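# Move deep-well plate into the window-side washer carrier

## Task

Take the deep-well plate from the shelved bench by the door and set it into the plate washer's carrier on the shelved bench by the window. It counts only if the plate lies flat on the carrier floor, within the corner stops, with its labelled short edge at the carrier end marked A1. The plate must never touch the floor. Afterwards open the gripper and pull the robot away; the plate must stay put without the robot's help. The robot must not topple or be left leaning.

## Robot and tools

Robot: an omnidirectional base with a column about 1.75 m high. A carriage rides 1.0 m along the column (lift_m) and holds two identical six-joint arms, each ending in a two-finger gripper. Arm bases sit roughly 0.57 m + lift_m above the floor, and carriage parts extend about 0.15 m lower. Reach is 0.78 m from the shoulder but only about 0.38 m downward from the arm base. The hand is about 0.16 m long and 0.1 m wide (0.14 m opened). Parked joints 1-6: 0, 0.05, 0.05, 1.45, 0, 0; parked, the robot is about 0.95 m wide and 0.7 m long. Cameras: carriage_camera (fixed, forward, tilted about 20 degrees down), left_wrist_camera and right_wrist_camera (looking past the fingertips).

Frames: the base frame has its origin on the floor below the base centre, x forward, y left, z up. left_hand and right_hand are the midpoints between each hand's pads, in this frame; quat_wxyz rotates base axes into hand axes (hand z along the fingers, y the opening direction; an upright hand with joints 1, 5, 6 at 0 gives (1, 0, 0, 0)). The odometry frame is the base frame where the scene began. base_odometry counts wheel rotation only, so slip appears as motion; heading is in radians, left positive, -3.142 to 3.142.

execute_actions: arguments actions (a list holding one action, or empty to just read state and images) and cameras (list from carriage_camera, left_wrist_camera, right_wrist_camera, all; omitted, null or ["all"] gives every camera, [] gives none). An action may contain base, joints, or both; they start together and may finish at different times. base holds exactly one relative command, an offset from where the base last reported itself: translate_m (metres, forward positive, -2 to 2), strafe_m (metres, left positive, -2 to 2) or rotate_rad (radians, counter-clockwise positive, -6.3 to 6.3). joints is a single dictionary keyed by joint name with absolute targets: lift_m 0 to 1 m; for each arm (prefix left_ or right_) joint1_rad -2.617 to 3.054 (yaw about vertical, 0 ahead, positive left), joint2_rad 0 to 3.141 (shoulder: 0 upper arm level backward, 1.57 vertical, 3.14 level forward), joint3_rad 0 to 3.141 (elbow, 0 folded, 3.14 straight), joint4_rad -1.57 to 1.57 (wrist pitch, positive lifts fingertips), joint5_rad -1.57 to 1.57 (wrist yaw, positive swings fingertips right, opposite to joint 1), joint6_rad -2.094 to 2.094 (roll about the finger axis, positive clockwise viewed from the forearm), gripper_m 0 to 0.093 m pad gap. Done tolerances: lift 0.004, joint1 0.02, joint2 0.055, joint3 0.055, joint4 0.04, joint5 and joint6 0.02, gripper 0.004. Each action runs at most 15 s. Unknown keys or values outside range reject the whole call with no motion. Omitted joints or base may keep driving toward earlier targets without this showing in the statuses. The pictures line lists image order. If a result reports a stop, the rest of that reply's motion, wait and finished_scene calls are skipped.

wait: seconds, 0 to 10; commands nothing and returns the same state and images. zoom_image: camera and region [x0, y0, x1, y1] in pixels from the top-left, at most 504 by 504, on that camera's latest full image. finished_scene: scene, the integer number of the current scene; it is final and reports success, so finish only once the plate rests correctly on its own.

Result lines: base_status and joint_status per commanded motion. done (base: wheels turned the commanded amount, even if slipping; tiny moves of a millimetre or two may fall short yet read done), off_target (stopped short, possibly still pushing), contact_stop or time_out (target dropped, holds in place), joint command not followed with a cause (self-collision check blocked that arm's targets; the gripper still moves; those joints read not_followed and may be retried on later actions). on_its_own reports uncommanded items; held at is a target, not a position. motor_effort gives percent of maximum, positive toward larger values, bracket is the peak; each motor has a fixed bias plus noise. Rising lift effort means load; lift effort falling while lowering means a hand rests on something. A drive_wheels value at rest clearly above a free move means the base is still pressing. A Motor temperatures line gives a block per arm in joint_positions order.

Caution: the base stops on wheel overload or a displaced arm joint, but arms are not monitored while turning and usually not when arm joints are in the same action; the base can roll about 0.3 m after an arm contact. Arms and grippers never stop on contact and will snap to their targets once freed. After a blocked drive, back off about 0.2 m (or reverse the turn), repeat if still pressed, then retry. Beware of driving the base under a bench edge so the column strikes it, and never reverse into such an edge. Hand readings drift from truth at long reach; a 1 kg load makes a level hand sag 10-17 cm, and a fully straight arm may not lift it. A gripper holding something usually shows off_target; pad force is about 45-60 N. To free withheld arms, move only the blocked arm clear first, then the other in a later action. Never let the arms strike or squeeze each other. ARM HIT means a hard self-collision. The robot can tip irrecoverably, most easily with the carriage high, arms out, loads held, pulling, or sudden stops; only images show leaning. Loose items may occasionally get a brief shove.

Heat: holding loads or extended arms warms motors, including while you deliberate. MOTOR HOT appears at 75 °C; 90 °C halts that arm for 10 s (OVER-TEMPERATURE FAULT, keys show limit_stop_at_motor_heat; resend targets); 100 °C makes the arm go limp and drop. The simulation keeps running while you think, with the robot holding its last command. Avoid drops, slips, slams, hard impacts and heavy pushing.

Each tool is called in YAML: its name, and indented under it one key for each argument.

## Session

execute_actions:
  actions: []
  cameras: ["carriage_camera"]

Scene clock: 0.00 s.
Motor temperatures (°C, as the motors report them): left_arm=[25 44 31 30 25 25] | right_arm=[25 28 28 25 26 26]
base_odometry: x=+0.000 y=+0.000 heading=+0.000 (m, m, rad; odometry frame)
base_status: not commanded
joint_positions: lift_m=+0.300 left_joint1_rad=+0.001 left_joint2_rad=+0.063 left_joint3_rad=+0.023 left_joint4_rad=+1.463 left_joint5_rad=+0.057 left_joint6_rad=-0.013 left_gripper_m=+0.094 right_joint1_rad=+0.014 right_joint2_rad=+0.075 right_joint3_rad=+0.058 right_joint4_rad=+1.414 right_joint5_rad=-0.036 right_joint6_rad=-0.024 right_gripper_m=+0.095
joint_status: not commanded
motor_effort: lift_m=+19 drive_wheels=+0 (%)
left_hand: x=+0.3154 y=+0.3168 z=+1.3235 quat_wxyz=(+0.997, +0.028, +0.074, -0.008) (m; base frame)
right_hand: x=+0.3207 y=-0.3198 z=+1.3314 quat_wxyz=(+0.996, -0.019, +0.087, -0.004) (m; base frame)
pictures: carriage_camera
Images, in order (width x height): carriage_camera 504x504.

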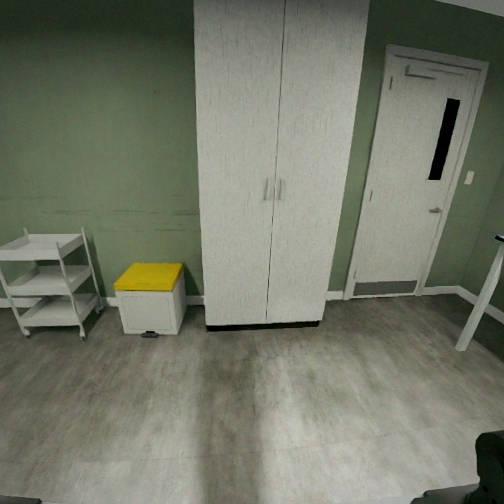

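execute_actions:
  actions:
    - {"base":{"rotate_rad":1.57},"joints":{"lift_m":0.6}}
  cameras: ["carriage_camera"]

zoom_image:
  camera: "carriage_camera"
  region: [200,200,400,300]

execute_actions:
  actions:
    - {"base":{"rotate_rad":3.141}}
  cameras: ["carriage_camera"]

Scene clock: 7.10 s.
Motor temperatures (°C, as the motors report them): left_arm=[25 44 32 29 25 25] | right_arm=[25 29 29 25 26 26]
base_odometry: x=+0.000 y=+0.000 heading=+1.570 (m, m, rad; odometry frame)
base_status: done
joint_positions: lift_m=+0.600 left_joint1_rad=+0.001 left_joint2_rad=+0.063 left_joint3_rad=+0.023 left_joint4_rad=+1.462 left_joint5_rad=+0.057 left_joint6_rad=-0.013 left_gripper_m=+0.094 right_joint1_rad=+0.014 right_joint2_rad=+0.075 right_joint3_rad=+0.058 right_joint4_rad=+1.412 right_joint5_rad=-0.036 right_joint6_rad=-0.024 right_gripper_m=+0.095
joint_status: all done
motor_effort: lift_m=+19(28) drive_wheels=+4(9) (%)
left_hand: x=+0.3156 y=+0.3168 z=+1.6234 quat_wxyz=(+0.997, +0.028, +0.075, -0.008) (m; base frame)
right_hand: x=+0.3210 y=-0.3198 z=+1.6313 quat_wxyz=(+0.996, -0.019, +0.087, -0.004) (m; base frame)
pictures: carriage_camera
Images, in order (width x height): carriage_camera 504x504.

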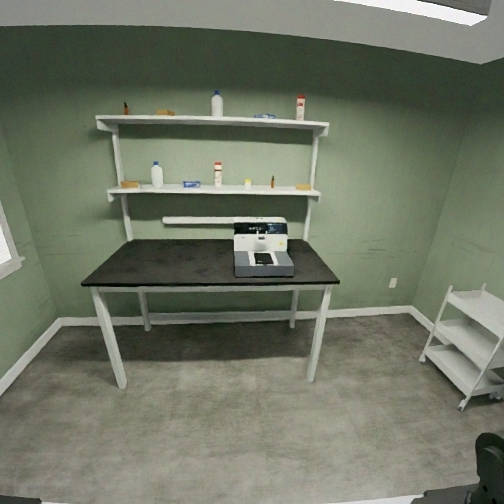

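Region (200, 200, 400, 300) of carriage_camera's 504x504 image, scaled by 2.520, with more detail than that image has.

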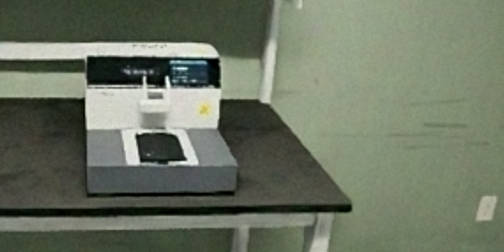

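Scene clock: 11.37 s.
Motor temperatures (°C, as the motors report them): left_arm=[25 44 32 29 25 25] | right_arm=[25 29 30 25 26 26]
base_odometry: x=+0.000 y=+0.000 heading=-1.573 (m, m, rad; odometry frame)
base_status: done
joint_positions: lift_m=+0.600 left_joint1_rad=+0.001 left_joint2_rad=+0.063 left_joint3_rad=+0.023 left_joint4_rad=+1.461 left_joint5_rad=+0.057 left_joint6_rad=-0.013 left_gripper_m=+0.094 right_joint1_rad=+0.014 right_joint2_rad=+0.075 right_joint3_rad=+0.058 right_joint4_rad=+1.410 right_joint5_rad=-0.035 right_joint6_rad=-0.024 right_gripper_m=+0.095
joint_status: not commanded
motor_effort: lift_m=+19(19) drive_wheels=+4(11) (%)
left_hand: x=+0.3157 y=+0.3168 z=+1.6234 quat_wxyz=(+0.997, +0.028, +0.075, -0.008) (m; base frame)
right_hand: x=+0.3215 y=-0.3199 z=+1.6312 quat_wxyz=(+0.996, -0.019, +0.088, -0.004) (m; base frame)
pictures: carriage_camera
Images, in order (width x height): carriage_camera 504x504.

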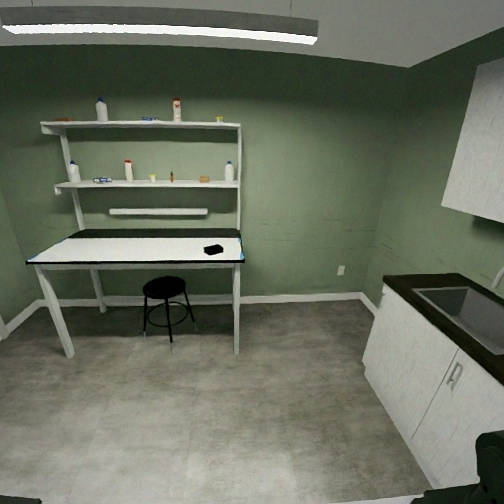

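execute_actions:
  actions:
    - {"base":{"translate_m":1.25},"joints":{"lift_m":0.65,"left_joint2_rad":2.55,"left_joint3_rad":1.6,"left_joint4_rad":-0.62,"left_joint5_rad":0}}
  cameras: ["carriage_camera","left_wrist_camera"]

zoom_image:
  camera: "carriage_camera"
  region: [100,310,260,430]

Scene clock: 22.00 s.
Motor temperatures (°C, as the motors report them): left_arm=[25 45 33 30 25 25] | right_arm=[25 29 30 25 26 26]
base_odometry: x=+0.000 y=-1.250 heading=-1.572 (m, m, rad; odometry frame)
base_status: done
joint_positions: lift_m=+0.650 left_joint1_rad=+0.001 left_joint2_rad=+2.547 left_joint3_rad=+1.599 left_joint4_rad=-0.614 left_joint5_rad=+0.007 left_joint6_rad=-0.013 left_gripper_m=+0.094 right_joint1_rad=+0.014 right_joint2_rad=+0.075 right_joint3_rad=+0.058 right_joint4_rad=+1.412 right_joint5_rad=-0.035 right_joint6_rad=-0.024 right_gripper_m=+0.095
joint_status: all done
motor_effort: lift_m=+20(20) drive_wheels=+5(11) (%)
left_hand: x=+0.7078 y=+0.3256 z=+1.1017 quat_wxyz=(+0.004, -0.007, +1.000, -0.004) (m; base frame)
right_hand: x=+0.3210 y=-0.3199 z=+1.6813 quat_wxyz=(+0.996, -0.019, +0.087, -0.004) (m; base frame)
pictures: carriage_camera, left_wrist_camera
Images, in order (width x height): carriage_camera 504x504, left_wrist_camera 504x504.

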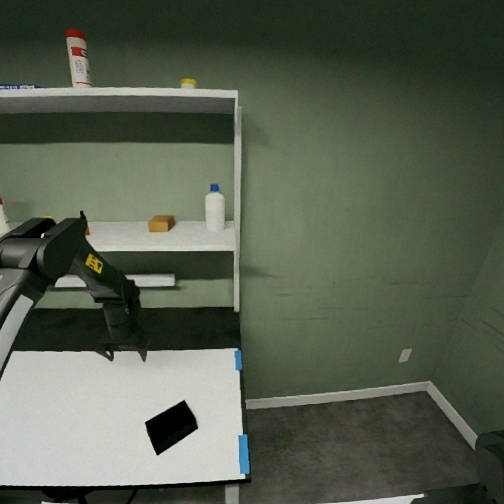

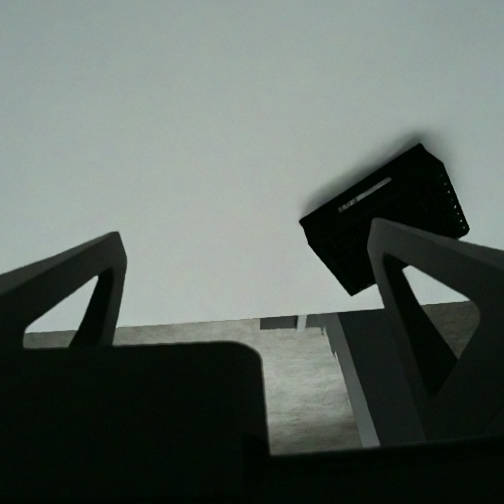

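Region (100, 310, 260, 430) of carriage_camera's 504x504 image, scaled by 3.150, with more detail than that image has; it fills the top 378 rows of this view, and the rest is white.

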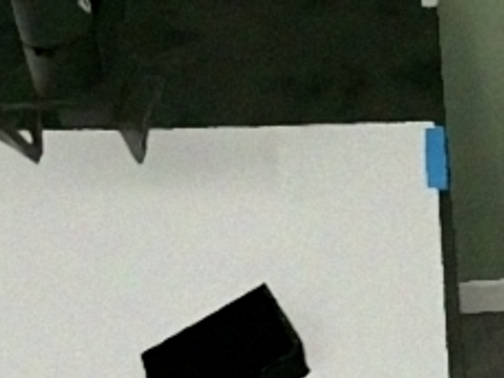

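execute_actions:
  actions:
    - {"base":{"strafe_m":-0.11}}
  cameras: []

execute_actions:
  actions:
    - {"base":{"translate_m":-0.08},"joints":{"lift_m":0.6,"left_joint6_rad":1.0}}
  cameras: ["carriage_camera","left_wrist_camera"]

Scene clock: 27.87 s.
Motor temperatures (°C, as the motors report them): left_arm=[25 48 33 30 25 25] | right_arm=[25 29 31 25 26 26]
base_odometry: x=-0.110 y=-1.250 heading=-1.572 (m, m, rad; odometry frame)
base_status: done
joint_positions: lift_m=+0.650 left_joint1_rad=-0.001 left_joint2_rad=+2.547 left_joint3_rad=+1.599 left_joint4_rad=-0.615 left_joint5_rad=+0.006 left_joint6_rad=-0.013 left_gripper_m=+0.094 right_joint1_rad=+0.014 right_joint2_rad=+0.075 right_joint3_rad=+0.058 right_joint4_rad=+1.412 right_joint5_rad=-0.035 right_joint6_rad=-0.024 right_gripper_m=+0.095
joint_status: not commanded
motor_effort: lift_m=+19(19) drive_wheels=+1(9) (%)
left_hand: x=+0.7076 y=+0.3250 z=+1.1017 quat_wxyz=(+0.004, -0.006, +1.000, -0.003) (m; base frame)
right_hand: x=+0.3211 y=-0.3199 z=+1.6813 quat_wxyz=(+0.996, -0.019, +0.087, -0.004) (m; base frame)
pictures: none
No camera images: the call's "cameras" was empty. Leave "cameras" out to get every camera's image.

Scene clock: 29.40 s.
Motor temperatures (°C, as the motors report them): left_arm=[25 49 33 30 25 25] | right_arm=[25 29 31 25 26 26]
base_odometry: x=-0.111 y=-1.170 heading=-1.572 (m, m, rad; odometry frame)
base_status: done
joint_positions: lift_m=+0.600 left_joint1_rad=-0.001 left_joint2_rad=+2.550 left_joint3_rad=+1.599 left_joint4_rad=-0.614 left_joint5_rad=+0.006 left_joint6_rad=+0.992 left_gripper_m=+0.094 right_joint1_rad=+0.014 right_joint2_rad=+0.075 right_joint3_rad=+0.058 right_joint4_rad=+1.412 right_joint5_rad=-0.035 right_joint6_rad=-0.024 right_gripper_m=+0.095
joint_status: all done
motor_effort: lift_m=+19(17) drive_wheels=+1(5) (%)
left_hand: x=+0.7072 y=+0.3250 z=+1.0507 quat_wxyz=(+0.004, +0.476, +0.879, -0.001) (m; base frame)
right_hand: x=+0.3211 y=-0.3199 z=+1.6314 quat_wxyz=(+0.996, -0.019, +0.087, -0.004) (m; base frame)
pictures: carriage_camera, left_wrist_camera
Images, in order (width x height): carriage_camera 504x504, left_wrist_camera 504x504.

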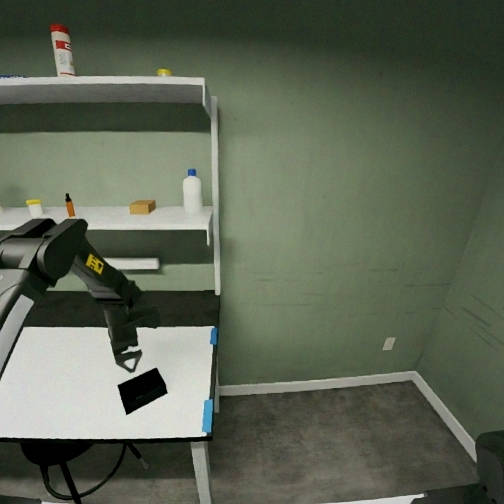

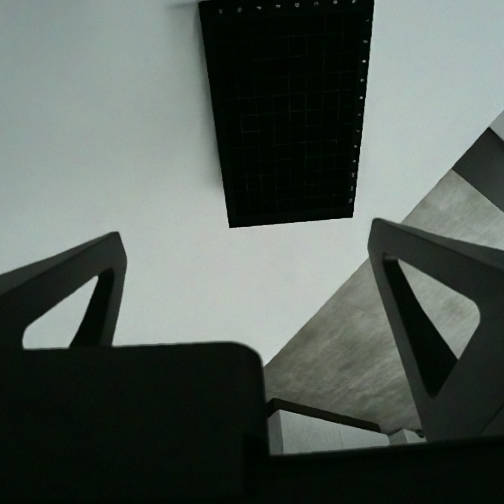

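execute_actions:
  actions:
    - {"base":{"strafe_m":-0.127},"joints":{"lift_m":0.56,"left_joint1_rad":0.2,"left_joint6_rad":-2.02}}
  cameras: ["carriage_camera","left_wrist_camera"]

Scene clock: 39.47 s.
Motor temperatures (°C, as the motors report them): left_arm=[25 54 34 29 25 25] | right_arm=[25 29 31 25 26 26]
base_odometry: x=-0.238 y=-1.170 heading=-1.572 (m, m, rad; odometry frame)
base_status: done
joint_positions: lift_m=+0.560 left_joint1_rad=+0.198 left_joint2_rad=+2.550 left_joint3_rad=+1.599 left_joint4_rad=-0.614 left_joint5_rad=-0.002 left_joint6_rad=-2.012 left_gripper_m=+0.095 right_joint1_rad=+0.014 right_joint2_rad=+0.075 right_joint3_rad=+0.058 right_joint4_rad=+1.413 right_joint5_rad=-0.036 right_joint6_rad=-0.024 right_gripper_m=+0.095
joint_status: all done
motor_effort: lift_m=+19(19) drive_wheels=-2(6) (%)
left_hand: x=+0.6987 y=+0.4120 z=+1.0106 quat_wxyz=(+0.003, -0.893, +0.449, -0.002) (m; base frame)
right_hand: x=+0.3209 y=-0.3198 z=+1.5913 quat_wxyz=(+0.996, -0.019, +0.087, -0.004) (m; base frame)
pictures: carriage_camera, left_wrist_camera
Images, in order (width x height): carriage_camera 504x504, left_wrist_camera 504x504.

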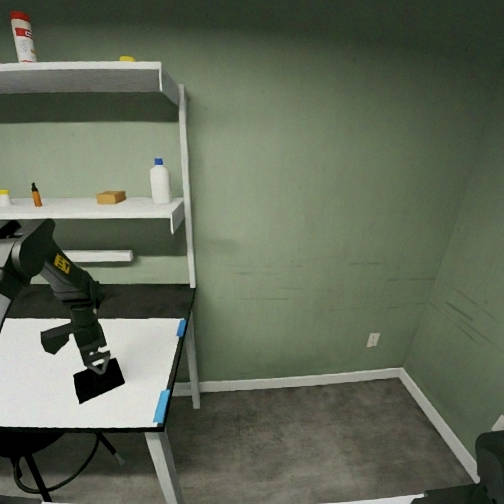

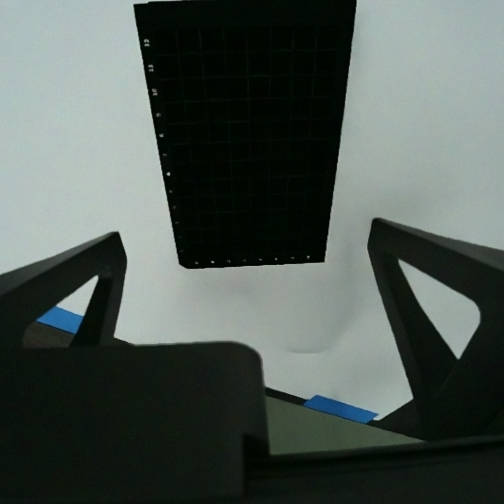

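execute_actions:
  actions:
    - {"base":{"strafe_m":0.012},"joints":{"left_joint6_rad":-2.05}}
  cameras: []

execute_actions:
  actions:
    - {"base":{"translate_m":-0.009},"joints":{"lift_m":0.515}}
  cameras: ["left_wrist_camera"]

Scene clock: 47.17 s.
Motor temperatures (°C, as the motors report them): left_arm=[25 57 34 29 25 25] | right_arm=[25 30 32 25 26 26]
base_odometry: x=-0.226 y=-1.169 heading=-1.572 (m, m, rad; odometry frame)
base_status: done
joint_positions: lift_m=+0.560 left_joint1_rad=+0.200 left_joint2_rad=+2.550 left_joint3_rad=+1.599 left_joint4_rad=-0.614 left_joint5_rad=-0.002 left_joint6_rad=-2.041 left_gripper_m=+0.095 right_joint1_rad=+0.014 right_joint2_rad=+0.075 right_joint3_rad=+0.058 right_joint4_rad=+1.413 right_joint5_rad=-0.036 right_joint6_rad=-0.024 right_gripper_m=+0.095
joint_status: all done
motor_effort: lift_m=+19(19) drive_wheels=+0(7) (%)
left_hand: x=+0.6984 y=+0.4128 z=+1.0106 quat_wxyz=(+0.003, -0.900, +0.435, -0.002) (m; base frame)
right_hand: x=+0.3209 y=-0.3198 z=+1.5913 quat_wxyz=(+0.996, -0.019, +0.087, -0.004) (m; base frame)
pictures: none
No camera images: the call's "cameras" was empty. Leave "cameras" out to get every camera's image.

Scene clock: 47.87 s.
Motor temperatures (°C, as the motors report them): left_arm=[25 57 34 29 25 25] | right_arm=[25 30 32 25 26 26]
base_odometry: x=-0.226 y=-1.161 heading=-1.572 (m, m, rad; odometry frame)
base_status: done
joint_positions: lift_m=+0.515 left_joint1_rad=+0.200 left_joint2_rad=+2.549 left_joint3_rad=+1.599 left_joint4_rad=-0.618 left_joint5_rad=-0.002 left_joint6_rad=-2.042 left_gripper_m=+0.095 right_joint1_rad=+0.014 right_joint2_rad=+0.075 right_joint3_rad=+0.058 right_joint4_rad=+1.413 right_joint5_rad=-0.036 right_joint6_rad=-0.024 right_gripper_m=+0.095
joint_status: all done
motor_effort: lift_m=+19(16) drive_wheels=+0(3) (%)
left_hand: x=+0.6977 y=+0.4127 z=+0.9658 quat_wxyz=(+0.002, -0.900, +0.435, +0.000) (m; base frame)
right_hand: x=+0.3208 y=-0.3198 z=+1.5464 quat_wxyz=(+0.996, -0.019, +0.087, -0.004) (m; base frame)
pictures: left_wrist_camera
Images, in order (width x height): left_wrist_camera 504x504.

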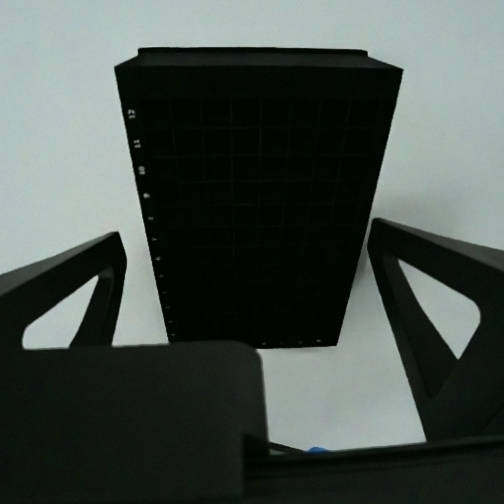

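execute_actions:
  actions:
    - {"base":{"strafe_m":-0.0056}}
  cameras: []

execute_actions:
  actions:
    - {"base":{"translate_m":0.009},"joints":{"lift_m":0.503}}
  cameras: ["left_wrist_camera"]

Scene clock: 53.20 s.
Motor temperatures (°C, as the motors report them): left_arm=[25 59 34 29 25 25] | right_arm=[25 30 32 25 26 26]
base_odometry: x=-0.231 y=-1.160 heading=-1.572 (m, m, rad; odometry frame)
base_status: done
joint_positions: lift_m=+0.515 left_joint1_rad=+0.198 left_joint2_rad=+2.549 left_joint3_rad=+1.599 left_joint4_rad=-0.618 left_joint5_rad=-0.001 left_joint6_rad=-2.042 left_gripper_m=+0.095 right_joint1_rad=+0.014 right_joint2_rad=+0.075 right_joint3_rad=+0.058 right_joint4_rad=+1.413 right_joint5_rad=-0.036 right_joint6_rad=-0.024 right_gripper_m=+0.095
joint_status: not commanded
motor_effort: lift_m=+19(19) drive_wheels=-1(7) (%)
left_hand: x=+0.6980 y=+0.4116 z=+0.9658 quat_wxyz=(+0.001, -0.900, +0.436, -0.001) (m; base frame)
right_hand: x=+0.3208 y=-0.3198 z=+1.5464 quat_wxyz=(+0.996, -0.019, +0.087, -0.004) (m; base frame)
pictures: none
No camera images: the call's "cameras" was empty. Leave "cameras" out to get every camera's image.

Scene clock: 53.93 s.
Motor temperatures (°C, as the motors report them): left_arm=[25 60 34 29 25 25] | right_arm=[25 30 32 25 26 26]
base_odometry: x=-0.231 y=-1.169 heading=-1.573 (m, m, rad; odometry frame)
base_status: done
joint_positions: lift_m=+0.503 left_joint1_rad=+0.203 left_joint2_rad=+2.533 left_joint3_rad=+1.599 left_joint4_rad=-0.618 left_joint5_rad=-0.012 left_joint6_rad=-2.048 left_gripper_m=+0.095 right_joint1_rad=+0.014 right_joint2_rad=+0.075 right_joint3_rad=+0.058 right_joint4_rad=+1.414 right_joint5_rad=-0.036 right_joint6_rad=-0.024 right_gripper_m=+0.095
joint_status: all done
motor_effort: lift_m=+18(16) drive_wheels=+1(7) (%)
left_hand: x=+0.7014 y=+0.4163 z=+0.9607 quat_wxyz=(+0.011, -0.902, +0.431, -0.004) (m; base frame)
right_hand: x=+0.3206 y=-0.3198 z=+1.5346 quat_wxyz=(+0.996, -0.019, +0.086, -0.004) (m; base frame)
pictures: left_wrist_camera
Images, in order (width x height): left_wrist_camera 504x504.

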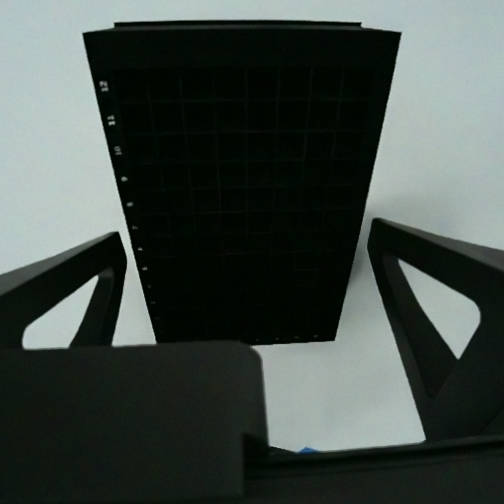

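execute_actions:
  actions:
    - {"joints":{"lift_m":0.52}}
  cameras: ["left_wrist_camera"]

execute_actions:
  actions:
    - {"base":{"translate_m":-0.005}}
  cameras: ["left_wrist_camera"]

execute_actions:
  actions:
    - {"joints":{"lift_m":0.50}}
  cameras: ["left_wrist_camera","carriage_camera"]

Scene clock: 63.87 s.
Motor temperatures (°C, as the motors report them): left_arm=[25 61 34 29 25 25] | right_arm=[25 30 32 25 26 26]
base_odometry: x=-0.231 y=-1.169 heading=-1.573 (m, m, rad; odometry frame)
base_status: not commanded
joint_positions: lift_m=+0.520 left_joint1_rad=+0.203 left_joint2_rad=+2.539 left_joint3_rad=+1.599 left_joint4_rad=-0.618 left_joint5_rad=-0.010 left_joint6_rad=-2.048 left_gripper_m=+0.095 right_joint1_rad=+0.014 right_joint2_rad=+0.075 right_joint3_rad=+0.058 right_joint4_rad=+1.414 right_joint5_rad=-0.036 right_joint6_rad=-0.024 right_gripper_m=+0.095
joint_status: all done
motor_effort: lift_m=+19(25) drive_wheels=+1(1) (%)
left_hand: x=+0.6998 y=+0.4156 z=+0.9749 quat_wxyz=(+0.008, -0.902, +0.431, -0.002) (m; base frame)
right_hand: x=+0.3207 y=-0.3198 z=+1.5514 quat_wxyz=(+0.996, -0.019, +0.087, -0.004) (m; base frame)
pictures: left_wrist_camera
Images, in order (width x height): left_wrist_camera 504x504.

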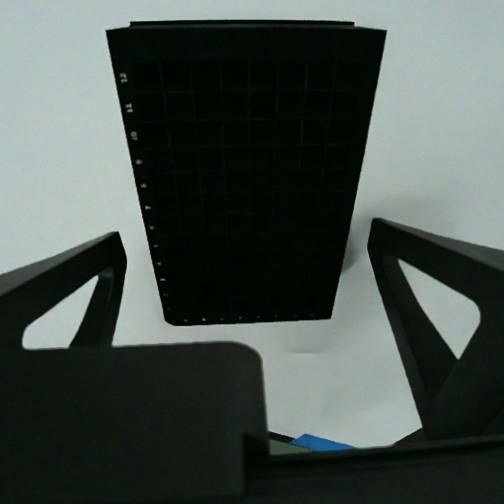

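Scene clock: 64.50 s.
Motor temperatures (°C, as the motors report them): left_arm=[25 62 34 29 25 25] | right_arm=[25 30 32 25 26 26]
base_odometry: x=-0.231 y=-1.164 heading=-1.572 (m, m, rad; odometry frame)
base_status: done
joint_positions: lift_m=+0.520 left_joint1_rad=+0.203 left_joint2_rad=+2.539 left_joint3_rad=+1.599 left_joint4_rad=-0.617 left_joint5_rad=-0.009 left_joint6_rad=-2.048 left_gripper_m=+0.095 right_joint1_rad=+0.014 right_joint2_rad=+0.075 right_joint3_rad=+0.058 right_joint4_rad=+1.413 right_joint5_rad=-0.036 right_joint6_rad=-0.024 right_gripper_m=+0.095
joint_status: not commanded
motor_effort: lift_m=+19(19) drive_wheels=+1(3) (%)
left_hand: x=+0.7000 y=+0.4155 z=+0.9749 quat_wxyz=(+0.008, -0.902, +0.431, -0.003) (m; base frame)
right_hand: x=+0.3208 y=-0.3198 z=+1.5514 quat_wxyz=(+0.996, -0.019, +0.087, -0.004) (m; base frame)
pictures: left_wrist_camera
Images, in order (width x height): left_wrist_camera 504x504.

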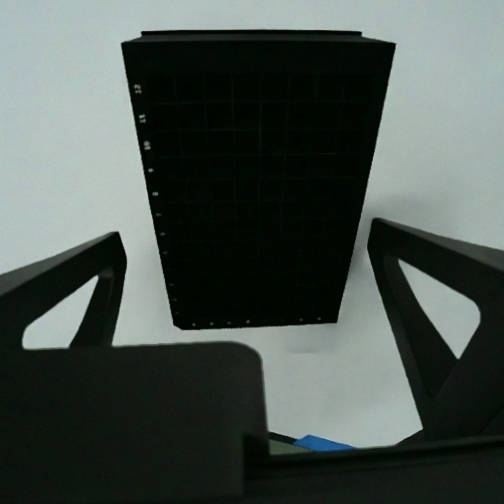

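Scene clock: 65.07 s.
Motor temperatures (°C, as the motors report them): left_arm=[25 62 34 29 25 25] | right_arm=[25 30 32 25 26 26]
base_odometry: x=-0.231 y=-1.164 heading=-1.572 (m, m, rad; odometry frame)
base_status: not commanded
joint_positions: lift_m=+0.500 left_joint1_rad=+0.203 left_joint2_rad=+2.546 left_joint3_rad=+1.599 left_joint4_rad=-0.616 left_joint5_rad=-0.009 left_joint6_rad=-2.048 left_gripper_m=+0.095 right_joint1_rad=+0.014 right_joint2_rad=+0.075 right_joint3_rad=+0.058 right_joint4_rad=+1.413 right_joint5_rad=-0.036 right_joint6_rad=-0.024 right_gripper_m=+0.095
joint_status: all done
motor_effort: lift_m=+19(15) drive_wheels=+1(1) (%)
left_hand: x=+0.6984 y=+0.4151 z=+0.9521 quat_wxyz=(+0.006, -0.902, +0.431, +0.000) (m; base frame)
right_hand: x=+0.3209 y=-0.3198 z=+1.5314 quat_wxyz=(+0.996, -0.019, +0.087, -0.004) (m; base frame)
pictures: carriage_camera, left_wrist_camera
Images, in order (width x height): carriage_camera 504x504, left_wrist_camera 504x504.

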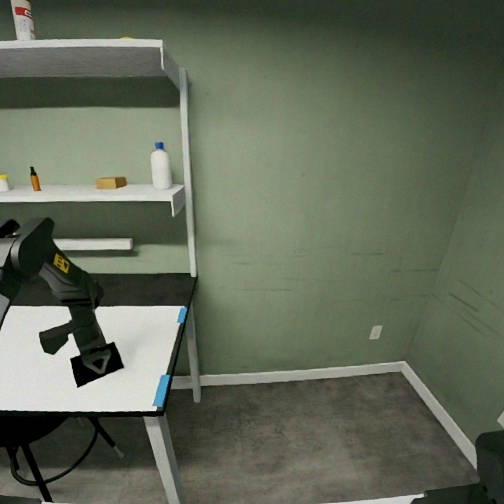

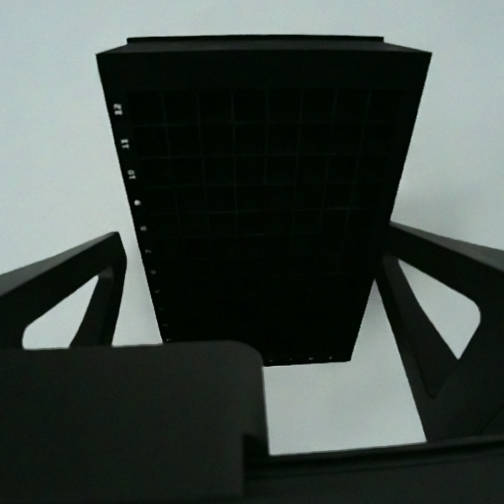

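This matches the view that worked in scene 1; continuing down to grip.

execute_actions:
  actions:
    - {"joints":{"lift_m":0.476}}
  cameras: ["left_wrist_camera"]

execute_actions:
  actions:
    - {"joints":{"left_gripper_m":0.07}}
  cameras: []

execute_actions:
  actions:
    - {"joints":{"lift_m":0.6}}
  cameras: ["left_wrist_camera"]

Scene clock: 71.60 s.
Motor temperatures (°C, as the motors report them): left_arm=[25 63 34 29 25 25] | right_arm=[25 30 33 25 26 26]
base_odometry: x=-0.231 y=-1.164 heading=-1.572 (m, m, rad; odometry frame)
base_status: not commanded
joint_positions: lift_m=+0.476 left_joint1_rad=+0.203 left_joint2_rad=+2.545 left_joint3_rad=+1.599 left_joint4_rad=-0.616 left_joint5_rad=-0.009 left_joint6_rad=-2.048 left_gripper_m=+0.095 right_joint1_rad=+0.014 right_joint2_rad=+0.075 right_joint3_rad=+0.058 right_joint4_rad=+1.413 right_joint5_rad=-0.036 right_joint6_rad=-0.024 right_gripper_m=+0.095
joint_status: all done
motor_effort: lift_m=+18(20) drive_wheels=+0(0) (%)
left_hand: x=+0.6987 y=+0.4151 z=+0.9285 quat_wxyz=(+0.006, -0.902, +0.431, -0.001) (m; base frame)
right_hand: x=+0.3209 y=-0.3198 z=+1.5075 quat_wxyz=(+0.996, -0.019, +0.087, -0.004) (m; base frame)
pictures: left_wrist_camera
Images, in order (width x height): left_wrist_camera 504x504.

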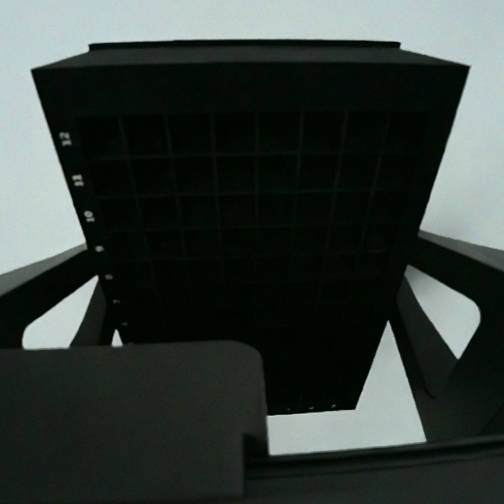

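Scene clock: 72.10 s.
Motor temperatures (°C, as the motors report them): left_arm=[25 64 34 29 25 25] | right_arm=[25 30 33 25 26 26]
base_odometry: x=-0.231 y=-1.164 heading=-1.572 (m, m, rad; odometry frame)
base_status: not commanded
joint_positions: lift_m=+0.476 left_joint1_rad=+0.203 left_joint2_rad=+2.545 left_joint3_rad=+1.599 left_joint4_rad=-0.616 left_joint5_rad=-0.008 left_joint6_rad=-2.048 left_gripper_m=+0.083 right_joint1_rad=+0.014 right_joint2_rad=+0.075 right_joint3_rad=+0.058 right_joint4_rad=+1.413 right_joint5_rad=-0.036 right_joint6_rad=-0.024 right_gripper_m=+0.095
joint_status: left_gripper_m off_target (ended at +0.083, target +0.070)
motor_effort: lift_m=+18(18) drive_wheels=+0(0) (%)
left_hand: x=+0.6987 y=+0.4151 z=+0.9285 quat_wxyz=(+0.006, -0.902, +0.431, -0.001) (m; base frame)
right_hand: x=+0.3209 y=-0.3198 z=+1.5075 quat_wxyz=(+0.996, -0.019, +0.087, -0.004) (m; base frame)
pictures: none
No camera images: the call's "cameras" was empty. Leave "cameras" out to get every camera's image.

Scene clock: 73.13 s.
Motor temperatures (°C, as the motors report them): left_arm=[25 64 34 29 25 25] | right_arm=[25 30 33 25 26 26]
base_odometry: x=-0.231 y=-1.164 heading=-1.572 (m, m, rad; odometry frame)
base_status: not commanded
joint_positions: lift_m=+0.600 left_joint1_rad=+0.203 left_joint2_rad=+2.545 left_joint3_rad=+1.599 left_joint4_rad=-0.617 left_joint5_rad=-0.008 left_joint6_rad=-2.048 left_gripper_m=+0.083 right_joint1_rad=+0.014 right_joint2_rad=+0.075 right_joint3_rad=+0.058 right_joint4_rad=+1.413 right_joint5_rad=-0.036 right_joint6_rad=-0.024 right_gripper_m=+0.095
joint_status: all done
motor_effort: lift_m=+20(27) drive_wheels=+0(0) (%)
left_hand: x=+0.6986 y=+0.4150 z=+1.0526 quat_wxyz=(+0.005, -0.902, +0.431, -0.001) (m; base frame)
right_hand: x=+0.3209 y=-0.3198 z=+1.6313 quat_wxyz=(+0.996, -0.019, +0.087, -0.004) (m; base frame)
pictures: left_wrist_camera
Images, in order (width x height): left_wrist_camera 504x504.

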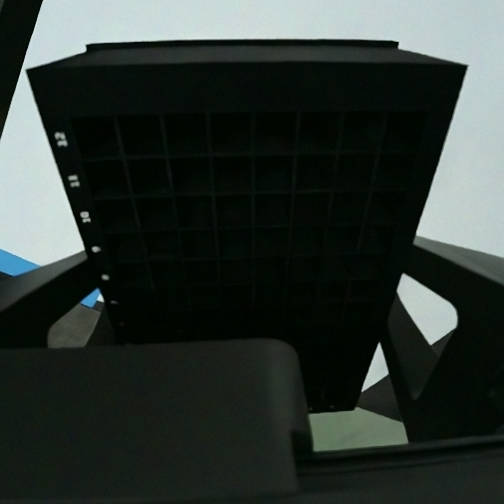

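execute_actions:
  actions:
    - {"base":{"translate_m":-1.3},"joints":{"left_joint1_rad":0,"left_joint2_rad":1.6,"left_joint3_rad":0.9,"left_joint4_rad":-0.87,"left_joint6_rad":0}}
  cameras: []

execute_actions:
  actions:
    - {"base":{"strafe_m":0.64}}
  cameras: []

execute_actions:
  actions:
    - {"base":{"rotate_rad":3.143}}
  cameras: []

execute_actions:
  actions:
    - {"base":{"translate_m":0.6}}
  cameras: ["carriage_camera"]

zoom_image:
  camera: "carriage_camera"
  region: [90,270,250,400]

Scene clock: 84.70 s.
Motor temperatures (°C, as the motors report them): left_arm=[25 64 34 29 25 25] | right_arm=[25 30 33 25 26 26]
base_odometry: x=-0.229 y=+0.136 heading=-1.573 (m, m, rad; odometry frame)
base_status: done
joint_positions: lift_m=+0.600 left_joint1_rad=-0.004 left_joint2_rad=+1.605 left_joint3_rad=+0.915 left_joint4_rad=-0.859 left_joint5_rad=+0.003 left_joint6_rad=-0.009 left_gripper_m=+0.083 right_joint1_rad=+0.014 right_joint2_rad=+0.075 right_joint3_rad=+0.058 right_joint4_rad=+1.412 right_joint5_rad=-0.036 right_joint6_rad=-0.024 right_gripper_m=+0.095
joint_status: all done
motor_effort: lift_m=+19(19) drive_wheels=+0(10) (%)
left_hand: x=+0.5369 y=+0.3250 z=+1.2220 quat_wxyz=(+0.011, -0.002, +1.000, -0.002) (m; base frame)
right_hand: x=+0.3210 y=-0.3198 z=+1.6313 quat_wxyz=(+0.996, -0.019, +0.087, -0.004) (m; base frame)
pictures: none
No camera images: the call's "cameras" was empty. Leave "cameras" out to get every camera's image.

Scene clock: 88.30 s.
Motor temperatures (°C, as the motors report them): left_arm=[25 63 34 29 25 25] | right_arm=[25 30 33 25 26 26]
base_odometry: x=+0.411 y=+0.135 heading=-1.572 (m, m, rad; odometry frame)
base_status: done
joint_positions: lift_m=+0.600 left_joint1_rad=-0.002 left_joint2_rad=+1.605 left_joint3_rad=+0.915 left_joint4_rad=-0.859 left_joint5_rad=+0.003 left_joint6_rad=-0.009 left_gripper_m=+0.083 right_joint1_rad=+0.014 right_joint2_rad=+0.075 right_joint3_rad=+0.058 right_joint4_rad=+1.412 right_joint5_rad=-0.036 right_joint6_rad=-0.024 right_gripper_m=+0.095
joint_status: not commanded
motor_effort: lift_m=+19(19) drive_wheels=+1(7) (%)
left_hand: x=+0.5368 y=+0.3254 z=+1.2220 quat_wxyz=(+0.011, -0.003, +1.000, -0.002) (m; base frame)
right_hand: x=+0.3210 y=-0.3198 z=+1.6313 quat_wxyz=(+0.996, -0.019, +0.087, -0.004) (m; base frame)
pictures: none
No camera images: the call's "cameras" was empty. Leave "cameras" out to get every camera's image.

Scene clock: 92.57 s.
Motor temperatures (°C, as the motors report them): left_arm=[25 62 34 29 25 25] | right_arm=[25 30 33 25 26 26]
base_odometry: x=+0.411 y=+0.135 heading=+1.570 (m, m, rad; odometry frame)
base_status: done
joint_positions: lift_m=+0.600 left_joint1_rad=+0.003 left_joint2_rad=+1.605 left_joint3_rad=+0.915 left_joint4_rad=-0.857 left_joint5_rad=+0.001 left_joint6_rad=-0.008 left_gripper_m=+0.083 right_joint1_rad=+0.014 right_joint2_rad=+0.075 right_joint3_rad=+0.058 right_joint4_rad=+1.410 right_joint5_rad=-0.035 right_joint6_rad=-0.024 right_gripper_m=+0.095
joint_status: not commanded
motor_effort: lift_m=+19(20) drive_wheels=+4(11) (%)
left_hand: x=+0.5373 y=+0.3271 z=+1.2220 quat_wxyz=(+0.012, -0.005, +1.000, -0.001) (m; base frame)
right_hand: x=+0.3216 y=-0.3199 z=+1.6312 quat_wxyz=(+0.996, -0.019, +0.089, -0.004) (m; base frame)
pictures: none
No camera images: the call's "cameras" was empty. Leave "cameras" out to get every camera's image.

Scene clock: 96.07 s.
Motor temperatures (°C, as the motors report them): left_arm=[25 61 34 29 25 25] | right_arm=[25 30 33 25 26 26]
base_odometry: x=+0.410 y=+0.735 heading=+1.571 (m, m, rad; odometry frame)
base_status: done
joint_positions: lift_m=+0.600 left_joint1_rad=+0.003 left_joint2_rad=+1.605 left_joint3_rad=+0.915 left_joint4_rad=-0.859 left_joint5_rad=+0.001 left_joint6_rad=-0.008 left_gripper_m=+0.083 right_joint1_rad=+0.014 right_joint2_rad=+0.075 right_joint3_rad=+0.058 right_joint4_rad=+1.411 right_joint5_rad=-0.035 right_joint6_rad=-0.024 right_gripper_m=+0.095
joint_status: not commanded
motor_effort: lift_m=+19(19) drive_wheels=+4(15) (%)
left_hand: x=+0.5368 y=+0.3271 z=+1.2220 quat_wxyz=(+0.011, -0.005, +1.000, -0.001) (m; base frame)
right_hand: x=+0.3213 y=-0.3199 z=+1.6312 quat_wxyz=(+0.996, -0.019, +0.088, -0.004) (m; base frame)
pictures: carriage_camera
Images, in order (width x height): carriage_camera 504x504.

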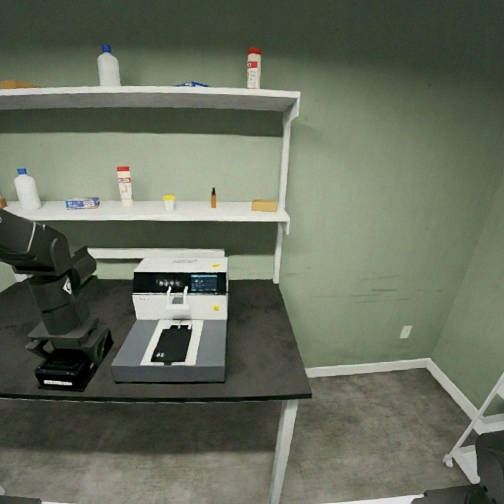

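Region (90, 270, 250, 400) of carriage_camera's 504x504 image, scaled by 3.150, with more detail than that image has; it fills the top 410 rows of this view, and the rest is white.

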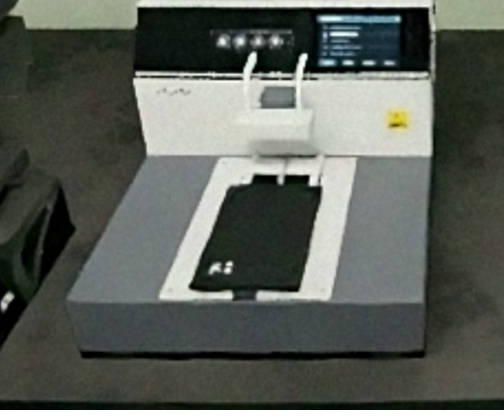

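execute_actions:
  actions:
    - {"base":{"strafe_m":-0.1},"joints":{"lift_m":0.615,"left_joint2_rad":2.55,"left_joint3_rad":1.6,"left_joint4_rad":-0.6}}
  cameras: []

execute_actions:
  actions:
    - {"base":{"translate_m":0.09}}
  cameras: ["left_wrist_camera","carriage_camera"]

Scene clock: 103.30 s.
Motor temperatures (°C, as the motors report them): left_arm=[25 60 34 29 25 25] | right_arm=[25 30 33 25 26 26]
base_odometry: x=+0.510 y=+0.735 heading=+1.572 (m, m, rad; odometry frame)
base_status: done
joint_positions: lift_m=+0.615 left_joint1_rad=-0.002 left_joint2_rad=+2.555 left_joint3_rad=+1.584 left_joint4_rad=-0.593 left_joint5_rad=+0.001 left_joint6_rad=-0.008 left_gripper_m=+0.083 right_joint1_rad=+0.014 right_joint2_rad=+0.075 right_joint3_rad=+0.058 right_joint4_rad=+1.411 right_joint5_rad=-0.035 right_joint6_rad=-0.024 right_gripper_m=+0.095
joint_status: all done
motor_effort: lift_m=+20(22) drive_wheels=+1(8) (%)
left_hand: x=+0.7051 y=+0.3258 z=+1.0607 quat_wxyz=(+0.004, -0.003, +1.000, +0.000) (m; base frame)
right_hand: x=+0.3213 y=-0.3199 z=+1.6462 quat_wxyz=(+0.996, -0.019, +0.088, -0.004) (m; base frame)
pictures: none
No camera images: the call's "cameras" was empty. Leave "cameras" out to get every camera's image.

Scene clock: 104.90 s.
Motor temperatures (°C, as the motors report them): left_arm=[25 61 35 29 25 25] | right_arm=[25 30 33 25 26 26]
base_odometry: x=+0.510 y=+0.825 heading=+1.571 (m, m, rad; odometry frame)
base_status: done
joint_positions: lift_m=+0.615 left_joint1_rad=-0.002 left_joint2_rad=+2.555 left_joint3_rad=+1.584 left_joint4_rad=-0.594 left_joint5_rad=+0.001 left_joint6_rad=-0.008 left_gripper_m=+0.083 right_joint1_rad=+0.014 right_joint2_rad=+0.075 right_joint3_rad=+0.058 right_joint4_rad=+1.411 right_joint5_rad=-0.035 right_joint6_rad=-0.024 right_gripper_m=+0.095
joint_status: not commanded
motor_effort: lift_m=+20(19) drive_wheels=+3(10) (%)
left_hand: x=+0.7047 y=+0.3258 z=+1.0607 quat_wxyz=(+0.003, -0.003, +1.000, +0.000) (m; base frame)
right_hand: x=+0.3213 y=-0.3199 z=+1.6462 quat_wxyz=(+0.996, -0.019, +0.088, -0.004) (m; base frame)
pictures: carriage_camera, left_wrist_camera
Images, in order (width x height): carriage_camera 504x504, left_wrist_camera 504x504.

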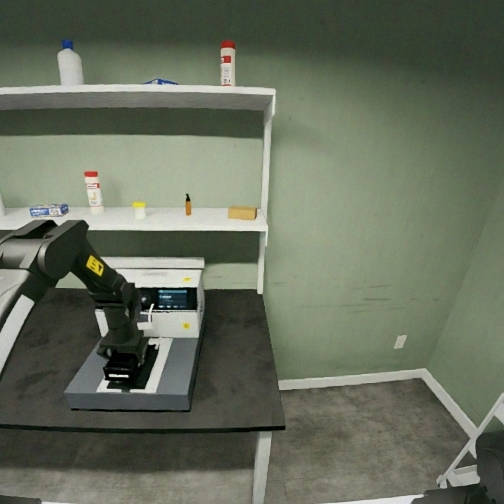

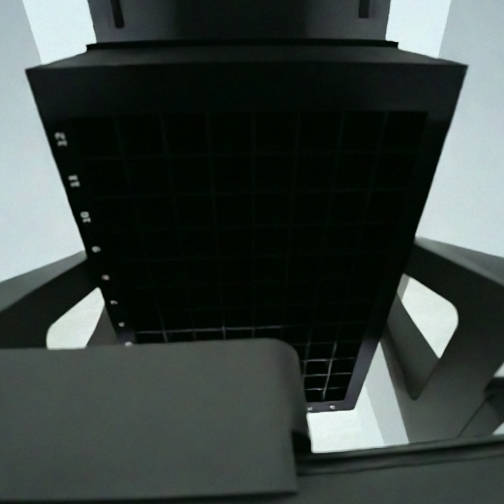

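execute_actions:
  actions:
    - {"base":{"translate_m":0.018},"joints":{"lift_m":0.592}}
  cameras: ["left_wrist_camera"]

zoom_image:
  camera: "left_wrist_camera"
  region: [20,0,260,70]

zoom_image:
  camera: "left_wrist_camera"
  region: [240,0,480,70]

Scene clock: 110.43 s.
Motor temperatures (°C, as the motors report them): left_arm=[25 63 35 29 25 25] | right_arm=[25 30 33 25 26 26]
base_odometry: x=+0.511 y=+0.843 heading=+1.570 (m, m, rad; odometry frame)
base_status: done
joint_positions: lift_m=+0.592 left_joint1_rad=-0.002 left_joint2_rad=+2.555 left_joint3_rad=+1.588 left_joint4_rad=-0.597 left_joint5_rad=+0.001 left_joint6_rad=-0.008 left_gripper_m=+0.083 right_joint1_rad=+0.014 right_joint2_rad=+0.075 right_joint3_rad=+0.058 right_joint4_rad=+1.413 right_joint5_rad=-0.035 right_joint6_rad=-0.024 right_gripper_m=+0.095
joint_status: all done
motor_effort: lift_m=+19(21) drive_wheels=-5(7) (%)
left_hand: x=+0.7056 y=+0.3258 z=+1.0385 quat_wxyz=(+0.004, -0.003, +1.000, +0.000) (m; base frame)
right_hand: x=+0.3208 y=-0.3199 z=+1.6234 quat_wxyz=(+0.996, -0.019, +0.087, -0.004) (m; base frame)
pictures: left_wrist_camera
Images, in order (width x height): left_wrist_camera 504x504.

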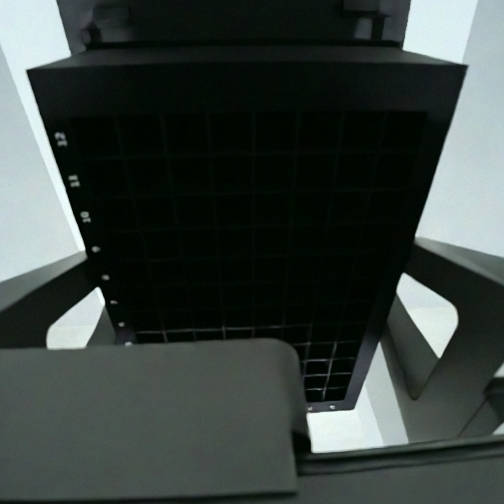

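Region (20, 0, 260, 70) of left_wrist_camera's 504x504 image, scaled by 2.100, with more detail than that image has; it fills the top 147 rows of this view, and the rest is white.

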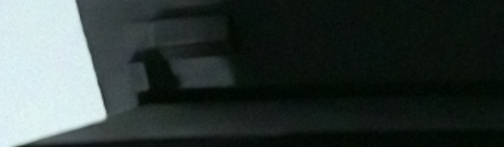

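Region (240, 0, 480, 70) of left_wrist_camera's 504x504 image, scaled by 2.100, with more detail than that image has; it fills the top 147 rows of this view, and the rest is white.

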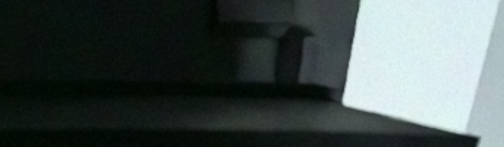

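execute_actions:
  actions:
    - {"base":{"translate_m":0.007},"joints":{"left_joint6_rad":-0.047,"lift_m":0.585}}
  cameras: ["left_wrist_camera"]

zoom_image:
  camera: "left_wrist_camera"
  region: [20,0,260,70]

zoom_image:
  camera: "left_wrist_camera"
  region: [240,0,480,70]

Scene clock: 117.30 s.
Motor temperatures (°C, as the motors report them): left_arm=[25 66 35 29 25 25] | right_arm=[25 30 33 25 26 26]
base_odometry: x=+0.511 y=+0.850 heading=+1.569 (m, m, rad; odometry frame)
base_status: done
joint_positions: lift_m=+0.585 left_joint1_rad=-0.001 left_joint2_rad=+2.553 left_joint3_rad=+1.588 left_joint4_rad=-0.596 left_joint5_rad=+0.001 left_joint6_rad=-0.042 left_gripper_m=+0.083 right_joint1_rad=+0.014 right_joint2_rad=+0.075 right_joint3_rad=+0.058 right_joint4_rad=+1.412 right_joint5_rad=-0.035 right_joint6_rad=-0.024 right_gripper_m=+0.095
joint_status: all done
motor_effort: lift_m=+18(20) drive_wheels=+3(8) (%)
left_hand: x=+0.7064 y=+0.3261 z=+1.0323 quat_wxyz=(+0.005, -0.020, +1.000, +0.000) (m; base frame)
right_hand: x=+0.3211 y=-0.3199 z=+1.6164 quat_wxyz=(+0.996, -0.019, +0.087, -0.004) (m; base frame)
pictures: left_wrist_camera
Images, in order (width x height): left_wrist_camera 504x504.

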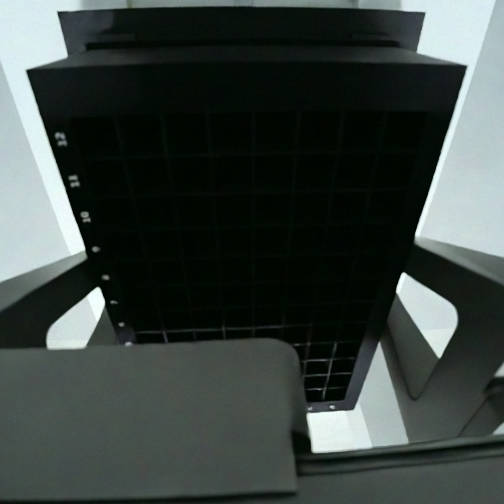

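Region (20, 0, 260, 70) of left_wrist_camera's 504x504 image, scaled by 2.100, with more detail than that image has; it fills the top 147 rows of this view, and the rest is white.

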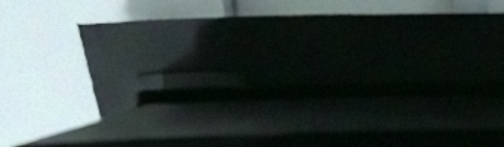

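Region (240, 0, 480, 70) of left_wrist_camera's 504x504 image, scaled by 2.100, with more detail than that image has; it fills the top 147 rows of this view, and the rest is white.

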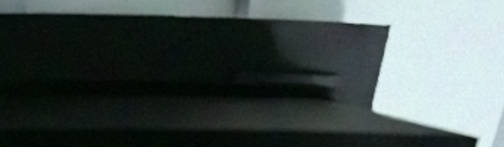

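execute_actions:
  actions:
    - {"base":{"translate_m":-0.003}}
  cameras: ["left_wrist_camera"]

zoom_image:
  camera: "left_wrist_camera"
  region: [40,0,200,70]

zoom_image:
  camera: "left_wrist_camera"
  region: [290,0,450,70]

Scene clock: 121.93 s.
Motor temperatures (°C, as the motors report them): left_arm=[25 67 35 29 25 25] | right_arm=[25 30 33 25 26 26]
base_odometry: x=+0.511 y=+0.847 heading=+1.569 (m, m, rad; odometry frame)
base_status: done
joint_positions: lift_m=+0.585 left_joint1_rad=-0.001 left_joint2_rad=+2.553 left_joint3_rad=+1.588 left_joint4_rad=-0.595 left_joint5_rad=+0.001 left_joint6_rad=-0.042 left_gripper_m=+0.083 right_joint1_rad=+0.014 right_joint2_rad=+0.075 right_joint3_rad=+0.058 right_joint4_rad=+1.413 right_joint5_rad=-0.035 right_joint6_rad=-0.024 right_gripper_m=+0.095
joint_status: not commanded
motor_effort: lift_m=+19(18) drive_wheels=+2(7) (%)
left_hand: x=+0.7065 y=+0.3261 z=+1.0323 quat_wxyz=(+0.005, -0.020, +1.000, +0.000) (m; base frame)
right_hand: x=+0.3209 y=-0.3199 z=+1.6164 quat_wxyz=(+0.996, -0.019, +0.087, -0.004) (m; base frame)
pictures: left_wrist_camera
Images, in order (width x height): left_wrist_camera 504x504.

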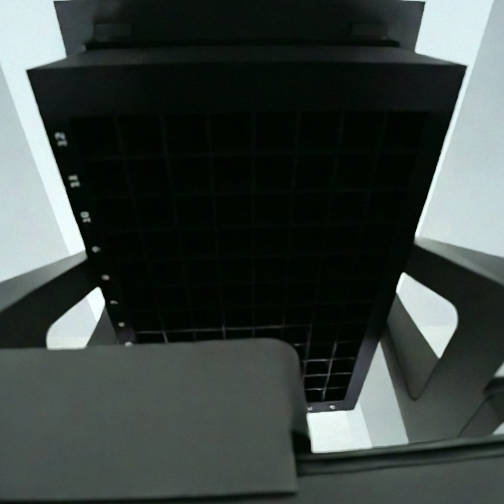

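Region (40, 0, 200, 70) of left_wrist_camera's 504x504 image, scaled by 3.150, with more detail than that image has; it fills the top 220 rows of this view, and the rest is white.

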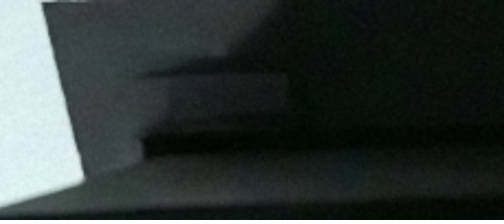

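Region (290, 0, 450, 70) of left_wrist_camera's 504x504 image, scaled by 3.150, with more detail than that image has; it fills the top 220 rows of this view, and the rest is white.

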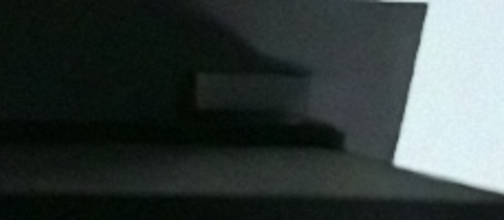

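execute_actions:
  actions:
    - {"joints":{"lift_m":0.57}}
  cameras: ["left_wrist_camera"]

execute_actions:
  actions:
    - {"joints":{"left_gripper_m":0.093}}
  cameras: ["left_wrist_camera"]

Scene clock: 129.37 s.
Motor temperatures (°C, as the motors report them): left_arm=[25 69 35 29 25 25] | right_arm=[25 30 34 25 26 26]
base_odometry: x=+0.511 y=+0.847 heading=+1.569 (m, m, rad; odometry frame)
base_status: not commanded
joint_positions: lift_m=+0.570 left_joint1_rad=+0.000 left_joint2_rad=+2.539 left_joint3_rad=+1.592 left_joint4_rad=-0.603 left_joint5_rad=+0.003 left_joint6_rad=-0.035 left_gripper_m=+0.083 right_joint1_rad=+0.014 right_joint2_rad=+0.075 right_joint3_rad=+0.058 right_joint4_rad=+1.412 right_joint5_rad=-0.035 right_joint6_rad=-0.024 right_gripper_m=+0.095
joint_status: all done
motor_effort: lift_m=+18(17) drive_wheels=-2(2) (%)
left_hand: x=+0.7099 y=+0.3260 z=+1.0241 quat_wxyz=(+0.010, -0.018, +1.000, -0.002) (m; base frame)
right_hand: x=+0.3210 y=-0.3199 z=+1.6015 quat_wxyz=(+0.996, -0.019, +0.087, -0.004) (m; base frame)
pictures: left_wrist_camera
Images, in order (width x height): left_wrist_camera 504x504.

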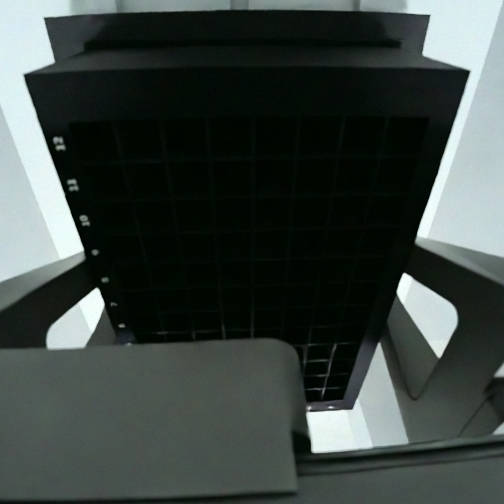

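Scene clock: 129.87 s.
Motor temperatures (°C, as the motors report them): left_arm=[25 69 35 29 25 25] | right_arm=[25 30 34 25 26 26]
base_odometry: x=+0.511 y=+0.847 heading=+1.569 (m, m, rad; odometry frame)
base_status: not commanded
joint_positions: lift_m=+0.570 left_joint1_rad=+0.000 left_joint2_rad=+2.539 left_joint3_rad=+1.592 left_joint4_rad=-0.603 left_joint5_rad=+0.003 left_joint6_rad=-0.038 left_gripper_m=+0.093 right_joint1_rad=+0.014 right_joint2_rad=+0.075 right_joint3_rad=+0.058 right_joint4_rad=+1.412 right_joint5_rad=-0.035 right_joint6_rad=-0.024 right_gripper_m=+0.095
joint_status: all done
motor_effort: lift_m=+18(18) drive_wheels=+1(3) (%)
left_hand: x=+0.7099 y=+0.3260 z=+1.0241 quat_wxyz=(+0.010, -0.019, +1.000, -0.002) (m; base frame)
right_hand: x=+0.3210 y=-0.3199 z=+1.6015 quat_wxyz=(+0.996, -0.019, +0.087, -0.004) (m; base frame)
pictures: left_wrist_camera
Images, in order (width x height): left_wrist_camera 504x504.

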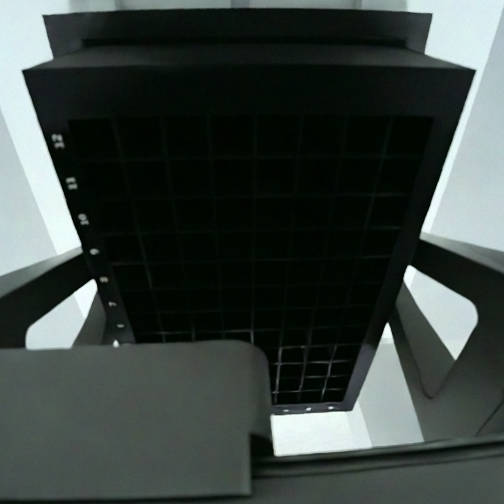

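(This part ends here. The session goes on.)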